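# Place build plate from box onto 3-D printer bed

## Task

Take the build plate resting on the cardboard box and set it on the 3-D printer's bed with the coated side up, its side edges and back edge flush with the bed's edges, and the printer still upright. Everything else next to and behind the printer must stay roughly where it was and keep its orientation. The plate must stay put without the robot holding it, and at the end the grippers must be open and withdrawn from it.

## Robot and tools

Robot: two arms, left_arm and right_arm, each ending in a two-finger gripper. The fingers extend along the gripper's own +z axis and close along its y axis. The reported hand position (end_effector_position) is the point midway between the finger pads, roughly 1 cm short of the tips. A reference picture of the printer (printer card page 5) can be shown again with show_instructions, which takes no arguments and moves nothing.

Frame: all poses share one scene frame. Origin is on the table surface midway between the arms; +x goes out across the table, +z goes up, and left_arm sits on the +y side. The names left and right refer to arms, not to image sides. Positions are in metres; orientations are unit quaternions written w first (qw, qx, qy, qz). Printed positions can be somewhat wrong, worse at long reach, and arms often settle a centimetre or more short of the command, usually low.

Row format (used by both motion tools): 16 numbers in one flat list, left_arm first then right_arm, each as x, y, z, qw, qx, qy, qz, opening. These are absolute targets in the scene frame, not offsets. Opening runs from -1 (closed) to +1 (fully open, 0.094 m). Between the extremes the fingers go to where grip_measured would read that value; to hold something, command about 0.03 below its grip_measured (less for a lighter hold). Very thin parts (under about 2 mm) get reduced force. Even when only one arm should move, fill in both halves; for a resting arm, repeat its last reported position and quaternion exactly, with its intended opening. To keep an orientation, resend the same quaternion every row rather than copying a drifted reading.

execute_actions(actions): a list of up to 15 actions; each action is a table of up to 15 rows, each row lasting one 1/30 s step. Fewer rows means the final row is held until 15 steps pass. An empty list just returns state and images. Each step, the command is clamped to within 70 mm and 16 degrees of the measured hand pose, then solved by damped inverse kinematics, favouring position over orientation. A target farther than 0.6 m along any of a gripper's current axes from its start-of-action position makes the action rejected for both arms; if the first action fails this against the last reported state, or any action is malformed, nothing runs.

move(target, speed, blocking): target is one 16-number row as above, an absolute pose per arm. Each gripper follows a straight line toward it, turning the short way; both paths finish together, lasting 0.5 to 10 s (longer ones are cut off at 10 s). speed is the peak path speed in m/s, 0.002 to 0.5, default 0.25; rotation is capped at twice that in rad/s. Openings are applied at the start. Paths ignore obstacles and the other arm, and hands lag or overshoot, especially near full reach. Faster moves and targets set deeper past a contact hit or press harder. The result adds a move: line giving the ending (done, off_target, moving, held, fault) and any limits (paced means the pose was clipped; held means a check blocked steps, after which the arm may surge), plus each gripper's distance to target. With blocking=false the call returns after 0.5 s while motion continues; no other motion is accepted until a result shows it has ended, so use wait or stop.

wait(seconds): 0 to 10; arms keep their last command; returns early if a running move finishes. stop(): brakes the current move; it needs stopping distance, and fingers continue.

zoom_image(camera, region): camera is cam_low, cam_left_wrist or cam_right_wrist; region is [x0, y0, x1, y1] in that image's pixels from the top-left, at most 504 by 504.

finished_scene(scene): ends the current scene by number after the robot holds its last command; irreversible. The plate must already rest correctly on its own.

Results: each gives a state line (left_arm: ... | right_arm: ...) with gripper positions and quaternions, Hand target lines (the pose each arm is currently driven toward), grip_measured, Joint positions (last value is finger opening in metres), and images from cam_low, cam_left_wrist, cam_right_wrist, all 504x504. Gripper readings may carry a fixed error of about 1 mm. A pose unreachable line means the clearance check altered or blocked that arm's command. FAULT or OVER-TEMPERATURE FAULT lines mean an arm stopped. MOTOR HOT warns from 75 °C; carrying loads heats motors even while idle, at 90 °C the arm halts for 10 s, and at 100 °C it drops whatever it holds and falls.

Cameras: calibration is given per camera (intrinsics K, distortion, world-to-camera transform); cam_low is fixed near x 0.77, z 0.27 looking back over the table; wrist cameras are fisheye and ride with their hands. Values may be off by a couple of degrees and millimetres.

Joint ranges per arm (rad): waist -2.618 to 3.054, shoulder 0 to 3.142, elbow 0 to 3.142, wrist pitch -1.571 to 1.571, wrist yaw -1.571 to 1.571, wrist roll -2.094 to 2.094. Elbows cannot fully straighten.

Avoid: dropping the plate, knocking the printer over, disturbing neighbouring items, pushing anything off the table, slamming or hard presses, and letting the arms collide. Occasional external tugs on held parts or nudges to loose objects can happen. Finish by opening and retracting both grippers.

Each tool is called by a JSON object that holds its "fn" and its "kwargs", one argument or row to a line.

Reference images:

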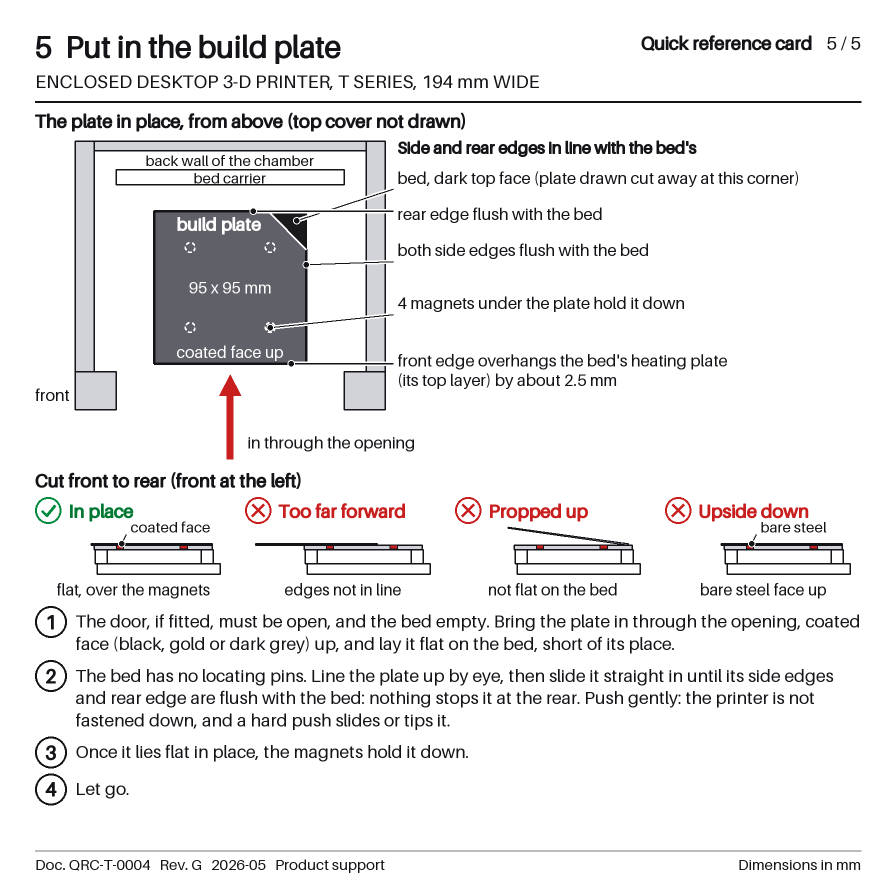

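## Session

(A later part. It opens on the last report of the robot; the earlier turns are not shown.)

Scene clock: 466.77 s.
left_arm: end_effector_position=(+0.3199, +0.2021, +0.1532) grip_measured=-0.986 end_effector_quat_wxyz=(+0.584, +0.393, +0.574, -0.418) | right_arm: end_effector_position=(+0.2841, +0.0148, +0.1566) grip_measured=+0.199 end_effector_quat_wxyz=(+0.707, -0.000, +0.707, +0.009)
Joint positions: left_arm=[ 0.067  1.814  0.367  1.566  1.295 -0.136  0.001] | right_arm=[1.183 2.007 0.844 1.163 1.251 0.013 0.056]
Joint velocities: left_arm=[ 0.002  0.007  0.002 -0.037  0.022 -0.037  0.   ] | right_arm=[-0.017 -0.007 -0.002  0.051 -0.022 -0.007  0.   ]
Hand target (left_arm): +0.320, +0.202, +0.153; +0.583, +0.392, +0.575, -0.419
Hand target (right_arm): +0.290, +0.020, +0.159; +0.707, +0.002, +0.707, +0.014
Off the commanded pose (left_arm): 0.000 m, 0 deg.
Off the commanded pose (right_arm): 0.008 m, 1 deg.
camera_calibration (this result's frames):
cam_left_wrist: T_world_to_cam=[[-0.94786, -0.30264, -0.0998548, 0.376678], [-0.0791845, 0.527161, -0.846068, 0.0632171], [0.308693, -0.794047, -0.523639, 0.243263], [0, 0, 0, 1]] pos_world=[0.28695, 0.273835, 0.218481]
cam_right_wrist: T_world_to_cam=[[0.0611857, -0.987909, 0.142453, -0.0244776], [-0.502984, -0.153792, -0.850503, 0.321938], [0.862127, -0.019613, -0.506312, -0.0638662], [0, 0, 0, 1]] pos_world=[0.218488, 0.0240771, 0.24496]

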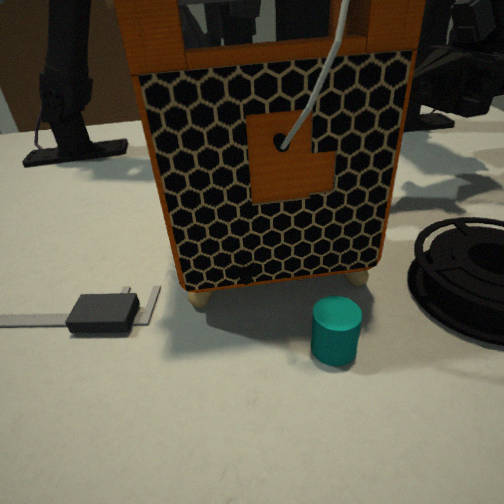

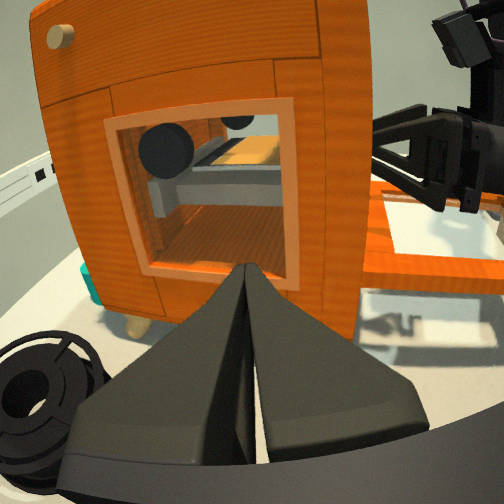

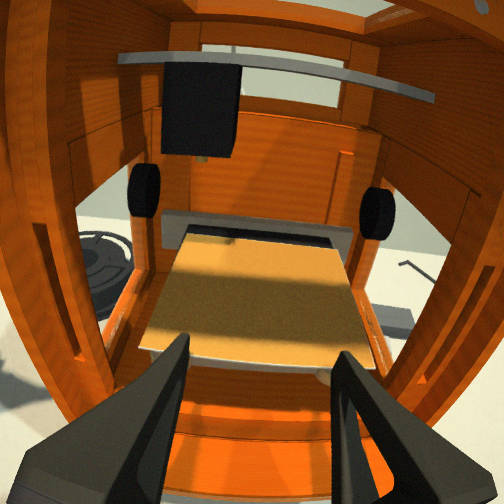

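{"fn": "execute_actions", "kwargs": {
  "actions": [
    [[0.32,0.202,0.153,0.583,0.392,0.575,-0.419,-1,0.272,0.020,0.156,0.707,-0.005,0.707,0.016,0.2]],
    [[0.32,0.202,0.153,0.583,0.392,0.575,-0.419,-1,0.274,0.021,0.149,0.707,-0.015,0.707,0.022,0.2]],
    [[0.32,0.202,0.153,0.583,0.392,0.575,-0.419,-1,0.284,0.021,0.148,0.707,-0.015,0.707,0.022,0.2]]
  ]
}}

{"fn": "zoom_image", "kwargs": {
  "camera": "cam_right_wrist",
  "region": [110,160,400,450]
}}

Scene clock: 485.40 s.
left_arm: end_effector_position=(+0.3199, +0.2021, +0.1532) grip_measured=-0.986 end_effector_quat_wxyz=(+0.584, +0.393, +0.574, -0.418) | right_arm: end_effector_position=(+0.2813, +0.0223, +0.1551) grip_measured=+0.199 end_effector_quat_wxyz=(+0.709, -0.006, +0.705, +0.028)
Joint positions: left_arm=[ 0.067  1.814  0.367  1.566  1.295 -0.136  0.001] | right_arm=[1.192 2.023 0.844 1.197 1.224 0.013 0.056]
Joint velocities: left_arm=[-0.002 -0.002  0.017 -0.051 -0.037  0.051 -0.   ] | right_arm=[ 0.007  0.007  0.002 -0.037  0.051  0.007  0.   ]
Hand target (left_arm): +0.320, +0.202, +0.153; +0.583, +0.392, +0.575, -0.419
Hand target (right_arm): +0.284, +0.021, +0.148; +0.706, -0.015, +0.707, +0.022
Off the commanded pose (left_arm): 0.000 m, 0 deg.
Off the commanded pose (right_arm): 0.008 m, 1 deg.
camera_calibration (this result's frames):
cam_left_wrist: T_world_to_cam=[[-0.94786, -0.30264, -0.0998548, 0.376678], [-0.0791845, 0.527161, -0.846068, 0.0632171], [0.308693, -0.794047, -0.523639, 0.243263], [0, 0, 0, 1]] pos_world=[0.28695, 0.273835, 0.218481]
cam_right_wrist: T_world_to_cam=[[0.0946931, -0.987676, 0.124619, -0.0232688], [-0.492584, -0.15527, -0.856301, 0.318358], [0.865098, 0.0197002, -0.501217, -0.0645187], [0, 0, 0, 1]] pos_world=[0.214837, 0.0277203, 0.243172]

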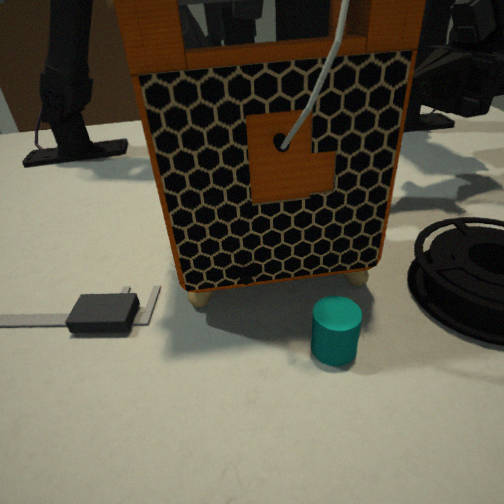

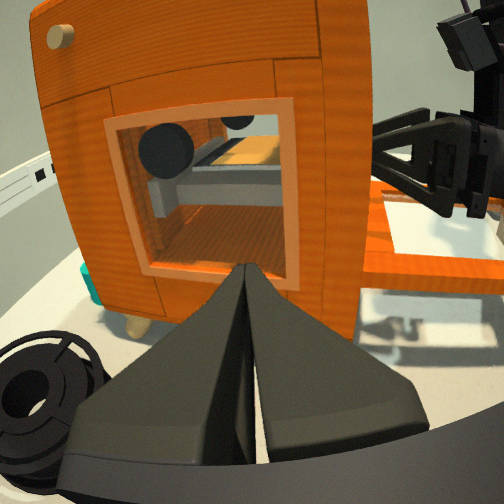

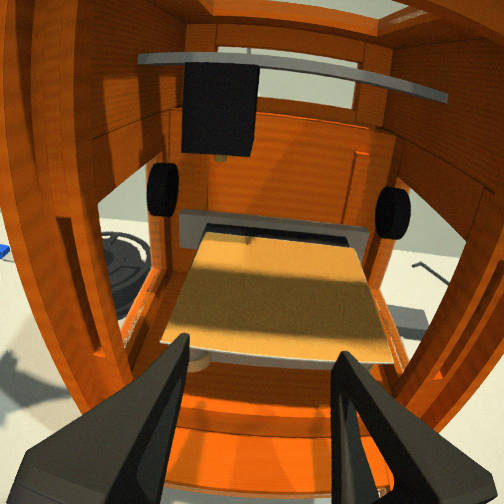

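Region (110, 160, 400, 450) of cam_right_wrist's 504x504 image, scaled by 1.738, with more detail than that image has.

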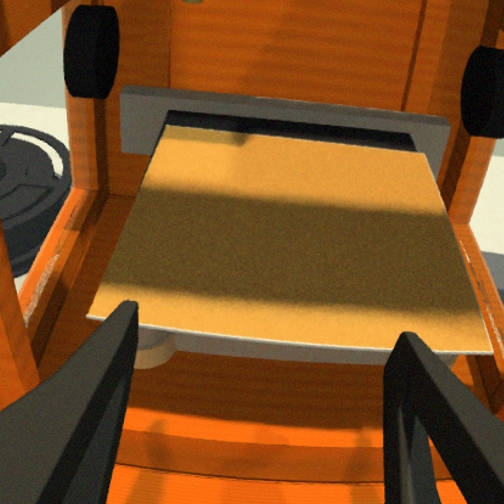

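{"fn": "execute_actions", "kwargs": {
  "actions": [
    [[0.32,0.202,0.153,0.583,0.392,0.575,-0.419,-1,0.2855,0.025,0.151,0.707,-0.015,0.707,0.022,0.2]],
    [[0.32,0.202,0.153,0.583,0.392,0.575,-0.419,-1,0.287,0.0285,0.154,0.707,-0.015,0.707,0.022,0.2]]
  ]
}}

Scene clock: 504.40 s.
left_arm: end_effector_position=(+0.3199, +0.2021, +0.1532) grip_measured=-0.986 end_effector_quat_wxyz=(+0.584, +0.393, +0.574, -0.418) | right_arm: end_effector_position=(+0.2812, +0.0230, +0.1532) grip_measured=+0.199 end_effector_quat_wxyz=(+0.707, -0.012, +0.706, +0.024)
Joint positions: left_arm=[ 0.067  1.814  0.367  1.566  1.295 -0.136  0.001] | right_arm=[1.192 2.023 0.844 1.183 1.221 0.013 0.056]
Joint velocities: left_arm=[-0.002  0.002 -0.017 -0.007 -0.022 -0.022  0.001] | right_arm=[-0.002  0.007 -0.012 -0.051  0.022  0.037 -0.   ]
Hand target (left_arm): +0.320, +0.202, +0.153; +0.583, +0.392, +0.575, -0.419
Hand target (right_arm): +0.287, +0.028, +0.154; +0.707, -0.015, +0.707, +0.022
Off the commanded pose (left_arm): 0.000 m, 0 deg.
Off the commanded pose (right_arm): 0.008 m, 0 deg.
camera_calibration (this result's frames):
cam_left_wrist: T_world_to_cam=[[-0.94786, -0.30264, -0.0998548, 0.376678], [-0.0791845, 0.527161, -0.846068, 0.0632171], [0.308693, -0.794047, -0.523639, 0.243263], [0, 0, 0, 1]] pos_world=[0.28695, 0.273835, 0.218481]
cam_right_wrist: T_world_to_cam=[[0.0986343, -0.985524, 0.137894, -0.0256005], [-0.495634, -0.168811, -0.851968, 0.317325], [0.862913, 0.0156885, -0.505109, -0.0641565], [0, 0, 0, 1]] pos_world=[0.215163, 0.0293447, 0.241475]

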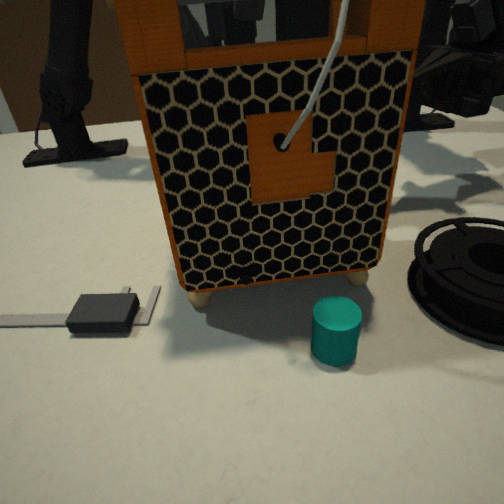

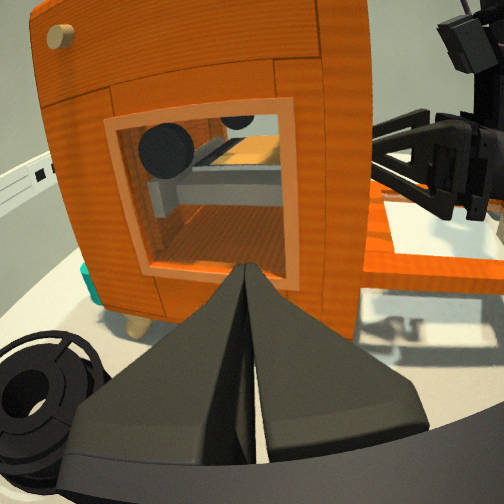

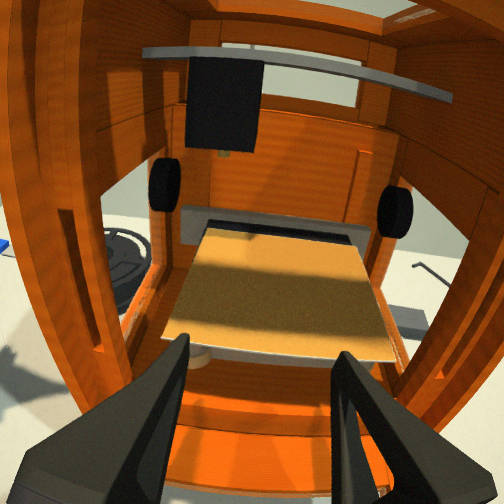

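{"fn": "execute_actions", "kwargs": {
  "actions": [
    [[0.32,0.202,0.153,0.583,0.392,0.575,-0.419,-1,0.288,0.029,0.1545,0.707,-0.015,0.707,0.022,0.2],[0.32,0.202,0.153,0.583,0.392,0.575,-0.419,-1,0.289,0.0295,0.155,0.707,-0.015,0.707,0.022,0.2],[0.32,0.202,0.153,0.583,0.392,0.575,-0.419,-1,0.290,0.030,0.155,0.707,-0.015,0.707,0.022,0.2],[0.32,0.202,0.153,0.583,0.392,0.575,-0.419,-1,0.291,0.030,0.155,0.707,-0.015,0.707,0.022,0.2],[0.32,0.202,0.153,0.583,0.392,0.575,-0.419,-1,0.292,0.030,0.155,0.707,-0.015,0.707,0.022,0.2],[0.32,0.202,0.153,0.583,0.392,0.575,-0.419,-1,0.293,0.0302,0.155,0.707,-0.015,0.707,0.022,0.2],[0.32,0.202,0.153,0.583,0.392,0.575,-0.419,-1,0.294,0.0303,0.155,0.707,-0.015,0.707,0.022,0.2],[0.32,0.202,0.153,0.583,0.392,0.575,-0.419,-1,0.295,0.0304,0.155,0.707,-0.015,0.707,0.022,0.2],[0.32,0.202,0.153,0.583,0.392,0.575,-0.419,-1,0.296,0.0305,0.155,0.707,-0.015,0.707,0.022,0.2]]
  ]
}}

{"fn": "zoom_image", "kwargs": {
  "camera": "cam_right_wrist",
  "region": [150,190,410,400]
}}

{"fn": "zoom_image", "kwargs": {
  "camera": "cam_left_wrist",
  "region": [170,110,290,200]
}}

Scene clock: 517.00 s.
left_arm: end_effector_position=(+0.3199, +0.2021, +0.1532) grip_measured=-0.986 end_effector_quat_wxyz=(+0.584, +0.393, +0.574, -0.418) | right_arm: end_effector_position=(+0.2903, +0.0248, +0.1550) grip_measured=+0.199 end_effector_quat_wxyz=(+0.708, -0.010, +0.706, +0.024)
Joint positions: left_arm=[ 0.067  1.814  0.367  1.566  1.295 -0.136  0.001] | right_arm=[1.17  2.031 0.868 1.169 1.203 0.013 0.056]
Joint velocities: left_arm=[-0.007 -0.007 -0.027 -0.037 -0.007 -0.037 -0.001] | right_arm=[-0.022 -0.017 -0.017 -0.037 -0.066  0.007 -0.   ]
Hand target (left_arm): +0.320, +0.202, +0.153; +0.583, +0.392, +0.575, -0.419
Hand target (right_arm): +0.296, +0.030, +0.155; +0.707, -0.015, +0.707, +0.022
Off the commanded pose (left_arm): 0.000 m, 0 deg.
Off the commanded pose (right_arm): 0.008 m, 1 deg.
camera_calibration (this result's frames):
cam_left_wrist: T_world_to_cam=[[-0.94786, -0.30264, -0.0998548, 0.376678], [-0.0791845, 0.527161, -0.846068, 0.0632171], [0.308693, -0.794047, -0.523639, 0.243263], [0, 0, 0, 1]] pos_world=[0.28695, 0.273835, 0.218481]
cam_right_wrist: T_world_to_cam=[[0.0943895, -0.986223, 0.135848, -0.0233042], [-0.495664, -0.164897, -0.852717, 0.323649], [0.86337, 0.0131525, -0.5044, -0.0712742], [0, 0, 0, 1]] pos_world=[0.224157, 0.0313231, 0.243196]

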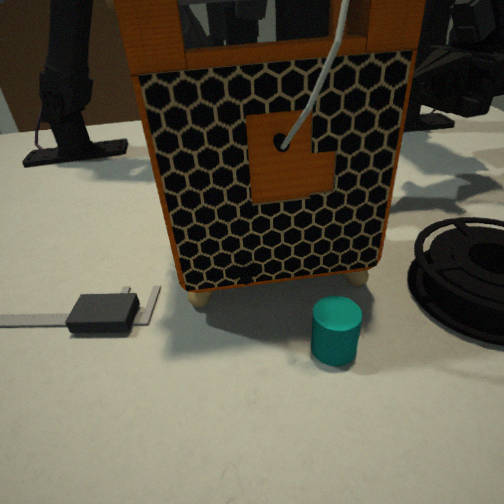

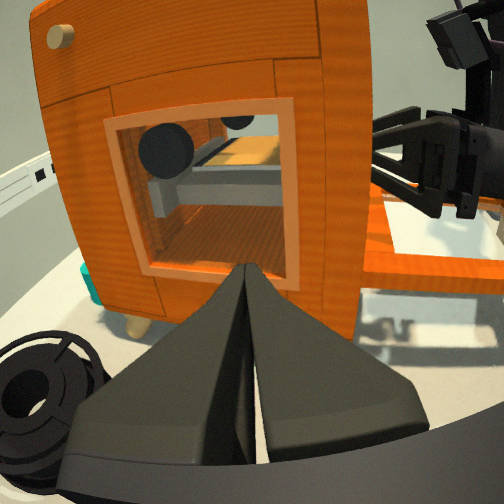

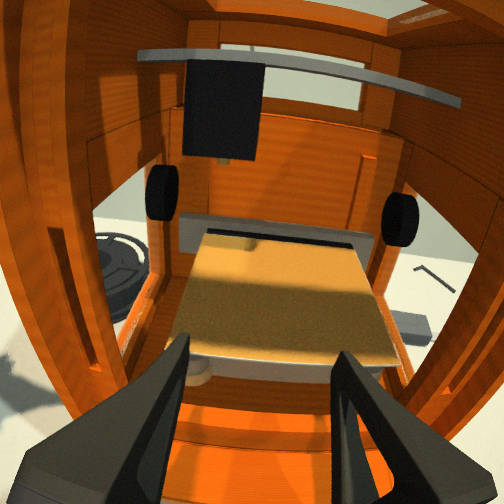

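Region (150, 190, 410, 400) of cam_right_wrist's 504x504 image, scaled by 1.938, with more detail than that image has; it fills the top 407 rows of this view, and the rest is white.

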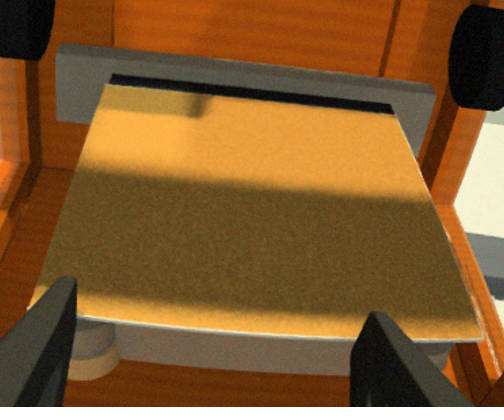

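Region (170, 110, 290, 200) of cam_left_wrist's 504x504 image, scaled by 4.200, with more detail than that image has; it fills the top 378 rows of this view, and the rest is white.

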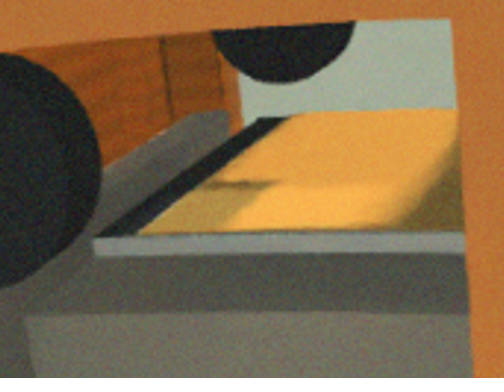

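{"fn": "execute_actions", "kwargs": {
  "actions": [
    [[0.32,0.202,0.153,0.583,0.392,0.575,-0.419,-1,0.297,0.0305,0.155,0.707,-0.015,0.707,0.022,0.2],[0.32,0.202,0.153,0.583,0.392,0.575,-0.419,-1,0.2977,0.0305,0.155,0.707,-0.015,0.707,0.022,0.2],[0.32,0.202,0.153,0.583,0.392,0.575,-0.419,-1,0.2985,0.0305,0.155,0.707,-0.015,0.707,0.022,0.2],[0.32,0.202,0.153,0.583,0.392,0.575,-0.419,-1,0.2992,0.0305,0.155,0.707,-0.015,0.707,0.022,0.2],[0.32,0.202,0.153,0.583,0.392,0.575,-0.419,-1,0.300,0.0305,0.155,0.707,-0.015,0.707,0.022,0.2],[0.32,0.202,0.153,0.583,0.392,0.575,-0.419,-1,0.3007,0.0305,0.155,0.707,-0.015,0.707,0.022,0.2],[0.32,0.202,0.153,0.583,0.392,0.575,-0.419,-1,0.3015,0.0305,0.155,0.707,-0.015,0.707,0.022,0.2],[0.32,0.202,0.153,0.583,0.392,0.575,-0.419,-1,0.302,0.0305,0.155,0.707,-0.015,0.707,0.022,0.2]]
  ]
}}

{"fn": "zoom_image", "kwargs": {
  "camera": "cam_right_wrist",
  "region": [150,190,410,400]
}}

{"fn": "zoom_image", "kwargs": {
  "camera": "cam_left_wrist",
  "region": [170,110,290,200]
}}

Scene clock: 538.50 s.
left_arm: end_effector_position=(+0.3199, +0.2021, +0.1532) grip_measured=-0.986 end_effector_quat_wxyz=(+0.584, +0.393, +0.574, -0.418) | right_arm: end_effector_position=(+0.2952, +0.0238, +0.1543) grip_measured=+0.199 end_effector_quat_wxyz=(+0.707, -0.013, +0.707, +0.023)
Joint positions: left_arm=[ 0.067  1.814  0.367  1.566  1.295 -0.136  0.001] | right_arm=[1.155 2.031 0.868 1.165 1.185 0.013 0.056]
Joint velocities: left_arm=[ 0.012  0.002  0.002  0.007  0.051 -0.095 -0.   ] | right_arm=[ 0.007  0.002 -0.017 -0.081 -0.037  0.022  0.   ]
Hand target (left_arm): +0.320, +0.202, +0.153; +0.583, +0.392, +0.575, -0.419
Hand target (right_arm): +0.302, +0.030, +0.155; +0.707, -0.015, +0.707, +0.022
Off the commanded pose (left_arm): 0.000 m, 0 deg.
Off the commanded pose (right_arm): 0.010 m, 0 deg.
camera_calibration (this result's frames):
cam_left_wrist: T_world_to_cam=[[-0.94786, -0.30264, -0.0998548, 0.376678], [-0.0791845, 0.527161, -0.846068, 0.0632171], [0.308693, -0.794047, -0.523639, 0.243263], [0, 0, 0, 1]] pos_world=[0.28695, 0.273835, 0.218481]
cam_right_wrist: T_world_to_cam=[[0.0979493, -0.985342, 0.139668, -0.0263636], [-0.496174, -0.170007, -0.851416, 0.325426], [0.86268, 0.014096, -0.505553, -0.0754826], [0, 0, 0, 1]] pos_world=[0.229167, 0.0304115, 0.242594]

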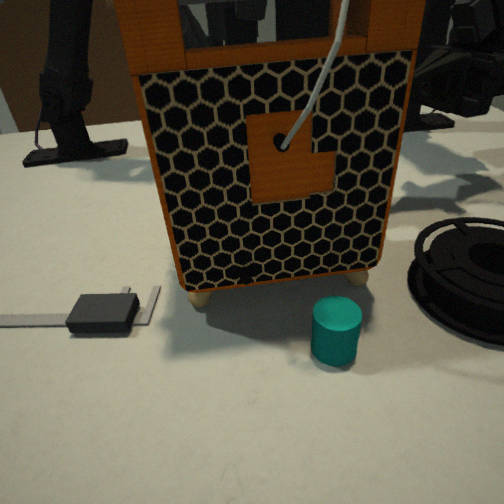

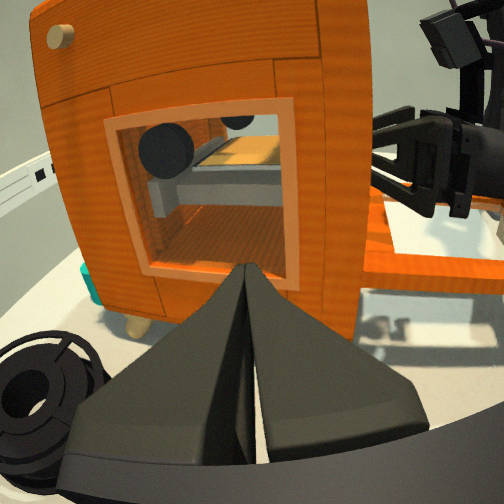

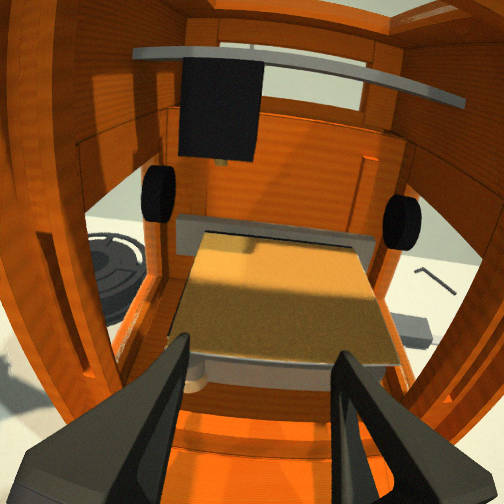

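Region (150, 190, 410, 400) of cam_right_wrist's 504x504 image, scaled by 1.938, with more detail than that image has; it fills the top 407 rows of this view, and the rest is white.

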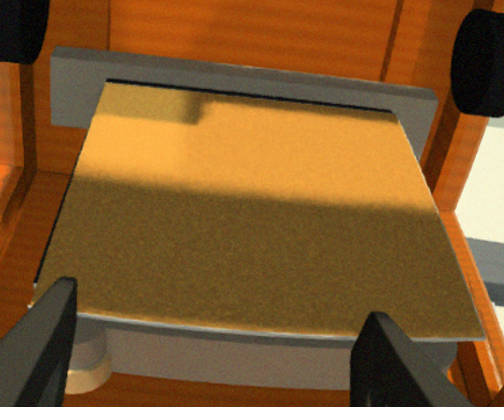

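Region (170, 110, 290, 200) of cam_left_wrist's 504x504 image, scaled by 4.200, with more detail than that image has; it fills the top 378 rows of this view, and the rest is white.

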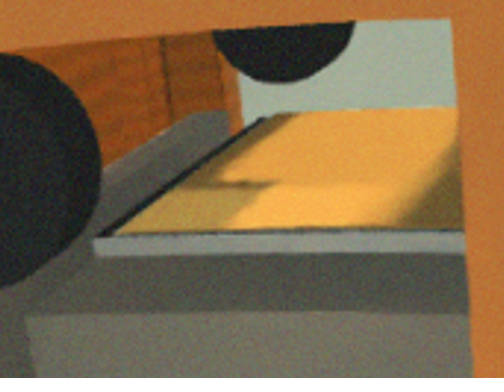

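{"fn": "execute_actions", "kwargs": {
  "actions": [
    [[0.32,0.202,0.153,0.583,0.392,0.575,-0.419,-1,0.3023,0.0307,0.155,0.707,-0.015,0.707,0.022,0.2],[0.32,0.202,0.153,0.583,0.392,0.575,-0.419,-1,0.3026,0.0309,0.155,0.707,-0.0145,0.707,0.0215,0.2],[0.32,0.202,0.153,0.583,0.392,0.575,-0.419,-1,0.3029,0.0311,0.155,0.707,-0.014,0.707,0.021,0.2],[0.32,0.202,0.153,0.583,0.392,0.575,-0.419,-1,0.3032,0.0312,0.155,0.707,-0.014,0.707,0.021,0.2],[0.32,0.202,0.153,0.583,0.392,0.575,-0.419,-1,0.3035,0.0313,0.155,0.707,-0.0135,0.707,0.0205,0.2],[0.32,0.202,0.153,0.583,0.392,0.575,-0.419,-1,0.3038,0.0314,0.155,0.707,-0.013,0.707,0.020,0.2],[0.32,0.202,0.153,0.583,0.392,0.575,-0.419,-1,0.3041,0.0315,0.155,0.707,-0.013,0.707,0.020,0.2]]
  ]
}}

{"fn": "zoom_image", "kwargs": {
  "camera": "cam_right_wrist",
  "region": [150,190,410,400]
}}

{"fn": "zoom_image", "kwargs": {
  "camera": "cam_left_wrist",
  "region": [170,110,290,200]
}}

Scene clock: 553.40 s.
left_arm: end_effector_position=(+0.3199, +0.2021, +0.1532) grip_measured=-0.986 end_effector_quat_wxyz=(+0.584, +0.393, +0.574, -0.418) | right_arm: end_effector_position=(+0.2967, +0.0280, +0.1545) grip_measured=+0.199 end_effector_quat_wxyz=(+0.707, -0.012, +0.706, +0.024)
Joint positions: left_arm=[ 0.067  1.814  0.367  1.566  1.295 -0.136  0.001] | right_arm=[1.155 2.043 0.889 1.159 1.185 0.013 0.056]
Joint velocities: left_arm=[-0.027 -0.007 -0.007  0.037 -0.081 -0.022  0.   ] | right_arm=[ 0.002  0.002  0.017  0.066 -0.007  0.022 -0.   ]
Hand target (left_arm): +0.320, +0.202, +0.153; +0.583, +0.392, +0.575, -0.419
Hand target (right_arm): +0.304, +0.031, +0.155; +0.707, -0.013, +0.707, +0.020
Off the commanded pose (left_arm): 0.000 m, 0 deg.
Off the commanded pose (right_arm): 0.008 m, 1 deg.
camera_calibration (this result's frames):
cam_left_wrist: T_world_to_cam=[[-0.94786, -0.30264, -0.0998548, 0.376678], [-0.0791845, 0.527161, -0.846068, 0.0632171], [0.308693, -0.794047, -0.523639, 0.243263], [0, 0, 0, 1]] pos_world=[0.28695, 0.273835, 0.218481]
cam_right_wrist: T_world_to_cam=[[0.0978451, -0.985642, 0.137611, -0.0220168], [-0.495534, -0.168166, -0.852154, 0.32691], [0.86306, 0.0151883, -0.504874, -0.0769573], [0, 0, 0, 1]] pos_world=[0.230568, 0.0344432, 0.242754]

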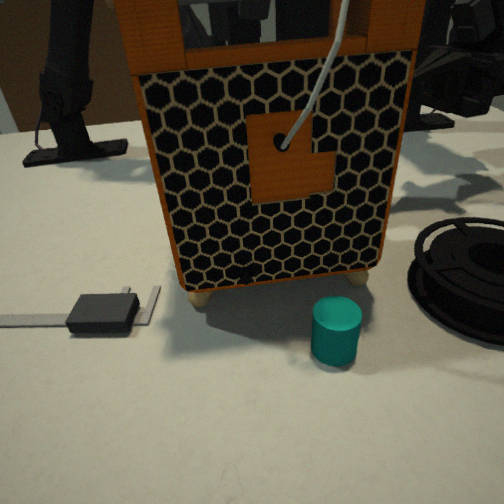

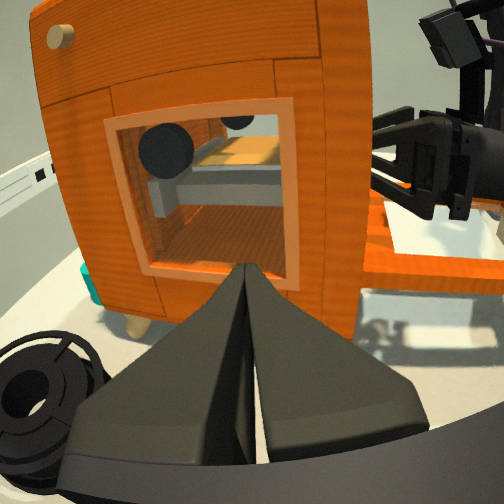

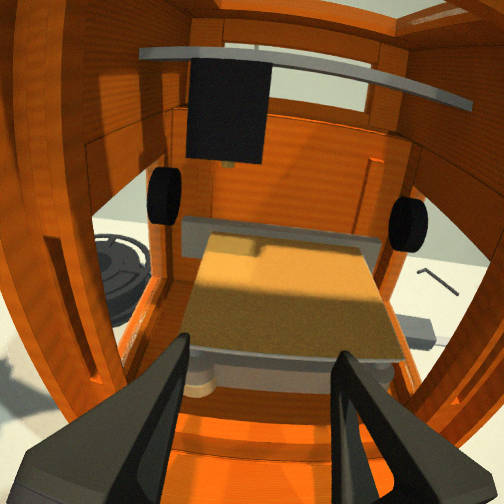

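Region (150, 190, 410, 400) of cam_right_wrist's 504x504 image, scaled by 1.938, with more detail than that image has; it fills the top 407 rows of this view, and the rest is white.

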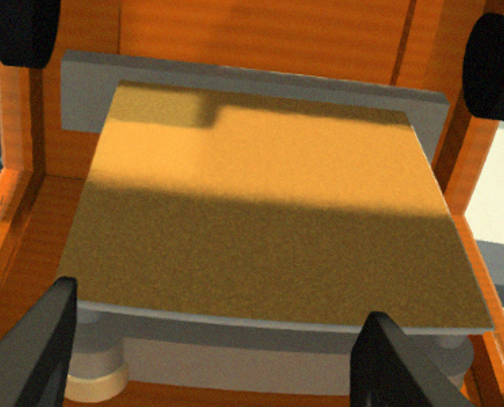

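Region (170, 110, 290, 200) of cam_left_wrist's 504x504 image, scaled by 4.200, with more detail than that image has; it fills the top 378 rows of this view, and the rest is white.

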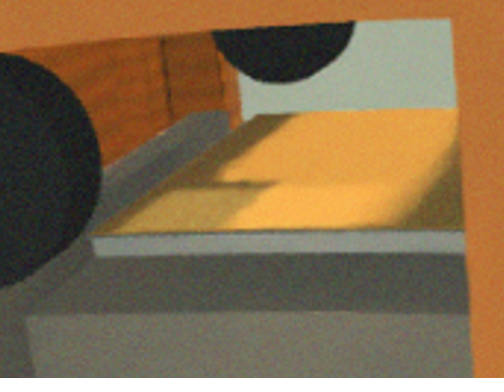

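It appears to have snapped flush. Retreat.

{"fn": "move", "kwargs": {
  "target": [0.30,0.27,0.2,0.583,0.392,0.575,-0.419,-1,0.2,0.015,0.17,0.707,-0.012,0.706,0.024,0.2],
  "speed": 0.2
}}

{"fn": "zoom_image", "kwargs": {
  "camera": "cam_right_wrist",
  "region": [160,150,380,320]
}}

Scene clock: 560.93 s.
left_arm: end_effector_position=(+0.2990, +0.2669, +0.1927) grip_measured=-0.986 end_effector_quat_wxyz=(+0.573, +0.380, +0.595, -0.418) | right_arm: end_effector_position=(+0.2019, +0.0215, +0.1717) grip_measured=+0.199 end_effector_quat_wxyz=(+0.710, -0.011, +0.704, +0.031)
Joint positions: left_arm=[ 0.35   1.61   0.367  1.561  1.556 -0.381  0.001] | right_arm=[ 1.416  1.933  0.776  1.224  1.436 -0.039  0.056]
Joint velocities: left_arm=[ 0.007 -0.017 -0.012 -0.007  0.007  0.007 -0.   ] | right_arm=[ 0.017 -0.012 -0.002  0.081  0.037 -0.081  0.   ]
Hand target (left_arm): +0.300, +0.269, +0.201; +0.580, +0.390, +0.588, -0.407
Hand target (right_arm): +0.201, +0.015, +0.172; +0.710, -0.013, +0.704, +0.024
Off the commanded pose (left_arm): 0.008 m, 3 deg.
Off the commanded pose (right_arm): 0.007 m, 1 deg.
joint sent to its limit (left arm) — the command would take joint 5 (wrist yaw) past its upper limit, so that joint was sent only as far as its limit.
move: off_target (left_arm)
camera_calibration (this result's frames):
cam_left_wrist: T_world_to_cam=[[-0.9446, -0.323012, -0.0582684, 0.37687], [-0.131299, 0.534567, -0.834865, 0.0722173], [0.300819, -0.780962, -0.547362, 0.325238], [0, 0, 0, 1]] pos_world=[0.267636, 0.337127, 0.260274]
cam_right_wrist: T_world_to_cam=[[0.106111, -0.986126, 0.127652, -0.0215135], [-0.488222, -0.163506, -0.857266, 0.292791], [0.866245, 0.0286435, -0.498798, 0.0116126], [0, 0, 0, 1]] pos_world=[0.13517, 0.0263253, 0.259538]

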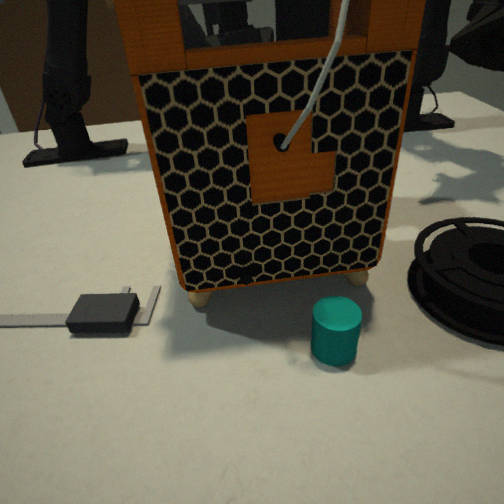

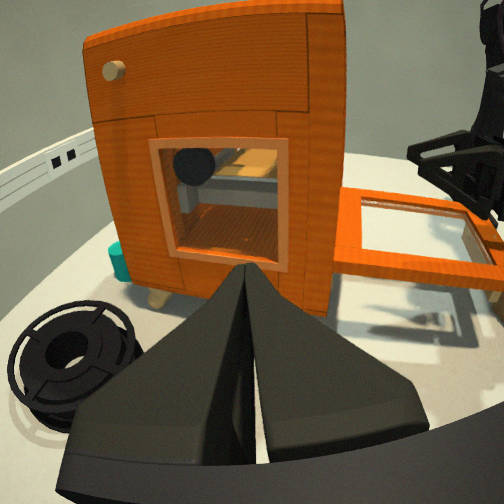

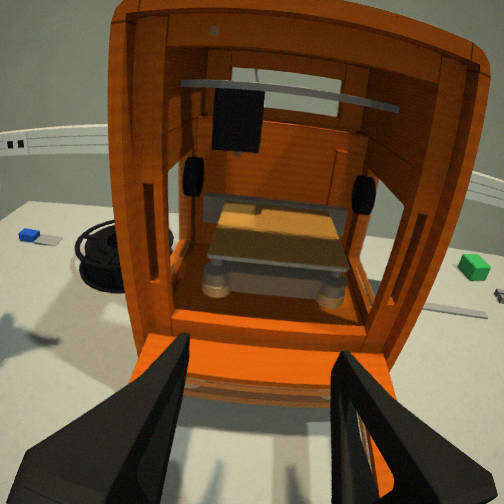

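Region (160, 150, 380, 320) of cam_right_wrist's 504x504 image, scaled by 2.291, with more detail than that image has; it fills the top 389 rows of this view, and the rest is white.

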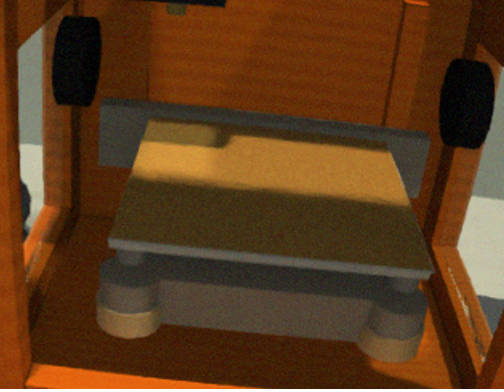

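{"fn": "move", "kwargs": {
  "target": [0.27,0.3,0.3,0.68,0.18,0.68,-0.18,1,0.18,-0.17,0.28,0.68,-0.18,0.68,0.18,1],
  "speed": 0.3
}}

{"fn": "finished_scene", "kwargs": {
  "scene": 1
}}

Scene clock: 571.97 s.
left_arm: end_effector_position=(+0.2759, +0.3037, +0.2820) grip_measured=+1.000 end_effector_quat_wxyz=(+0.670, +0.172, +0.696, -0.192) | right_arm: end_effector_position=(+0.1825, -0.1609, +0.2649) grip_measured=+1.000 end_effector_quat_wxyz=(+0.678, -0.191, +0.690, +0.168)
Joint positions: left_arm=[ 0.365  0.539  0.442  0.052  0.895 -0.003  0.094] | right_arm=[ 1.138  0.319  0.361 -0.075  0.705 -0.006  0.094]
Joint velocities: left_arm=[-0.017 -0.022 -0.002  0.007  0.007  0.081  0.   ] | right_arm=[-0.017 -0.002 -0.002 -0.051 -0.022 -0.007  0.   ]
Hand target (left_arm): +0.272, +0.302, +0.298; +0.683, +0.182, +0.684, -0.180
Hand target (right_arm): +0.181, -0.166, +0.279; +0.683, -0.179, +0.684, +0.182
Off the commanded pose (left_arm): 0.019 m, 3 deg.
Off the commanded pose (right_arm): 0.018 m, 2 deg.
move: off_target (left_arm, right_arm); limits=paced
camera_calibration (this result's frames):
cam_left_wrist: T_world_to_cam=[[-0.535631, -0.840586, -0.0807201, 0.422854], [-0.450412, 0.365241, -0.814695, 0.257906], [0.714303, -0.400018, -0.574244, 0.187589], [0, 0, 0, 1]] pos_world=[0.208662, 0.336286, 0.351969]
cam_right_wrist: T_world_to_cam=[[0.528017, -0.82992, 0.180087, -0.276947], [-0.369661, -0.415526, -0.831077, 0.264297], [0.764558, 0.372252, -0.526193, 0.161224], [0, 0, 0, 1]] pos_world=[0.120668, -0.180038, 0.354361]

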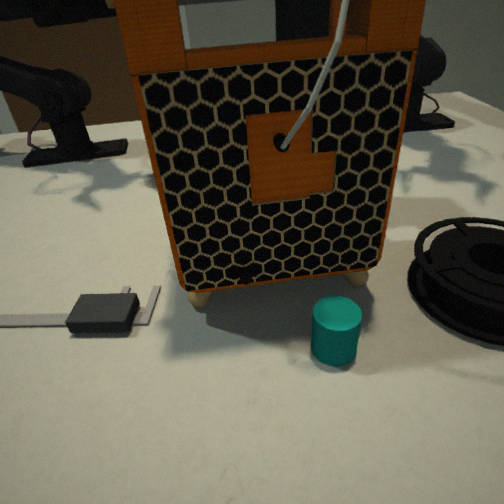

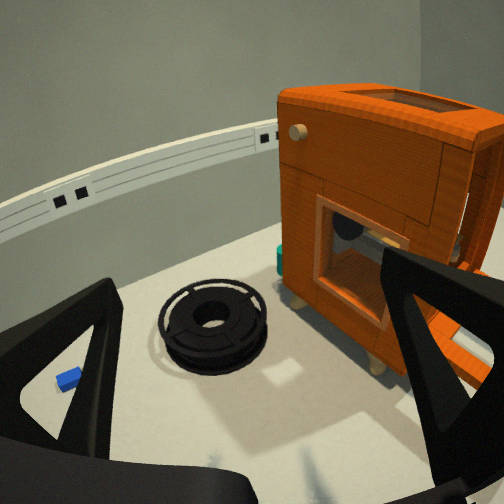

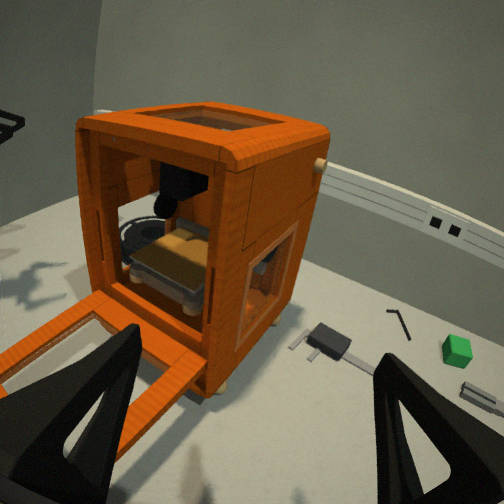

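The scene is finished: the task was done.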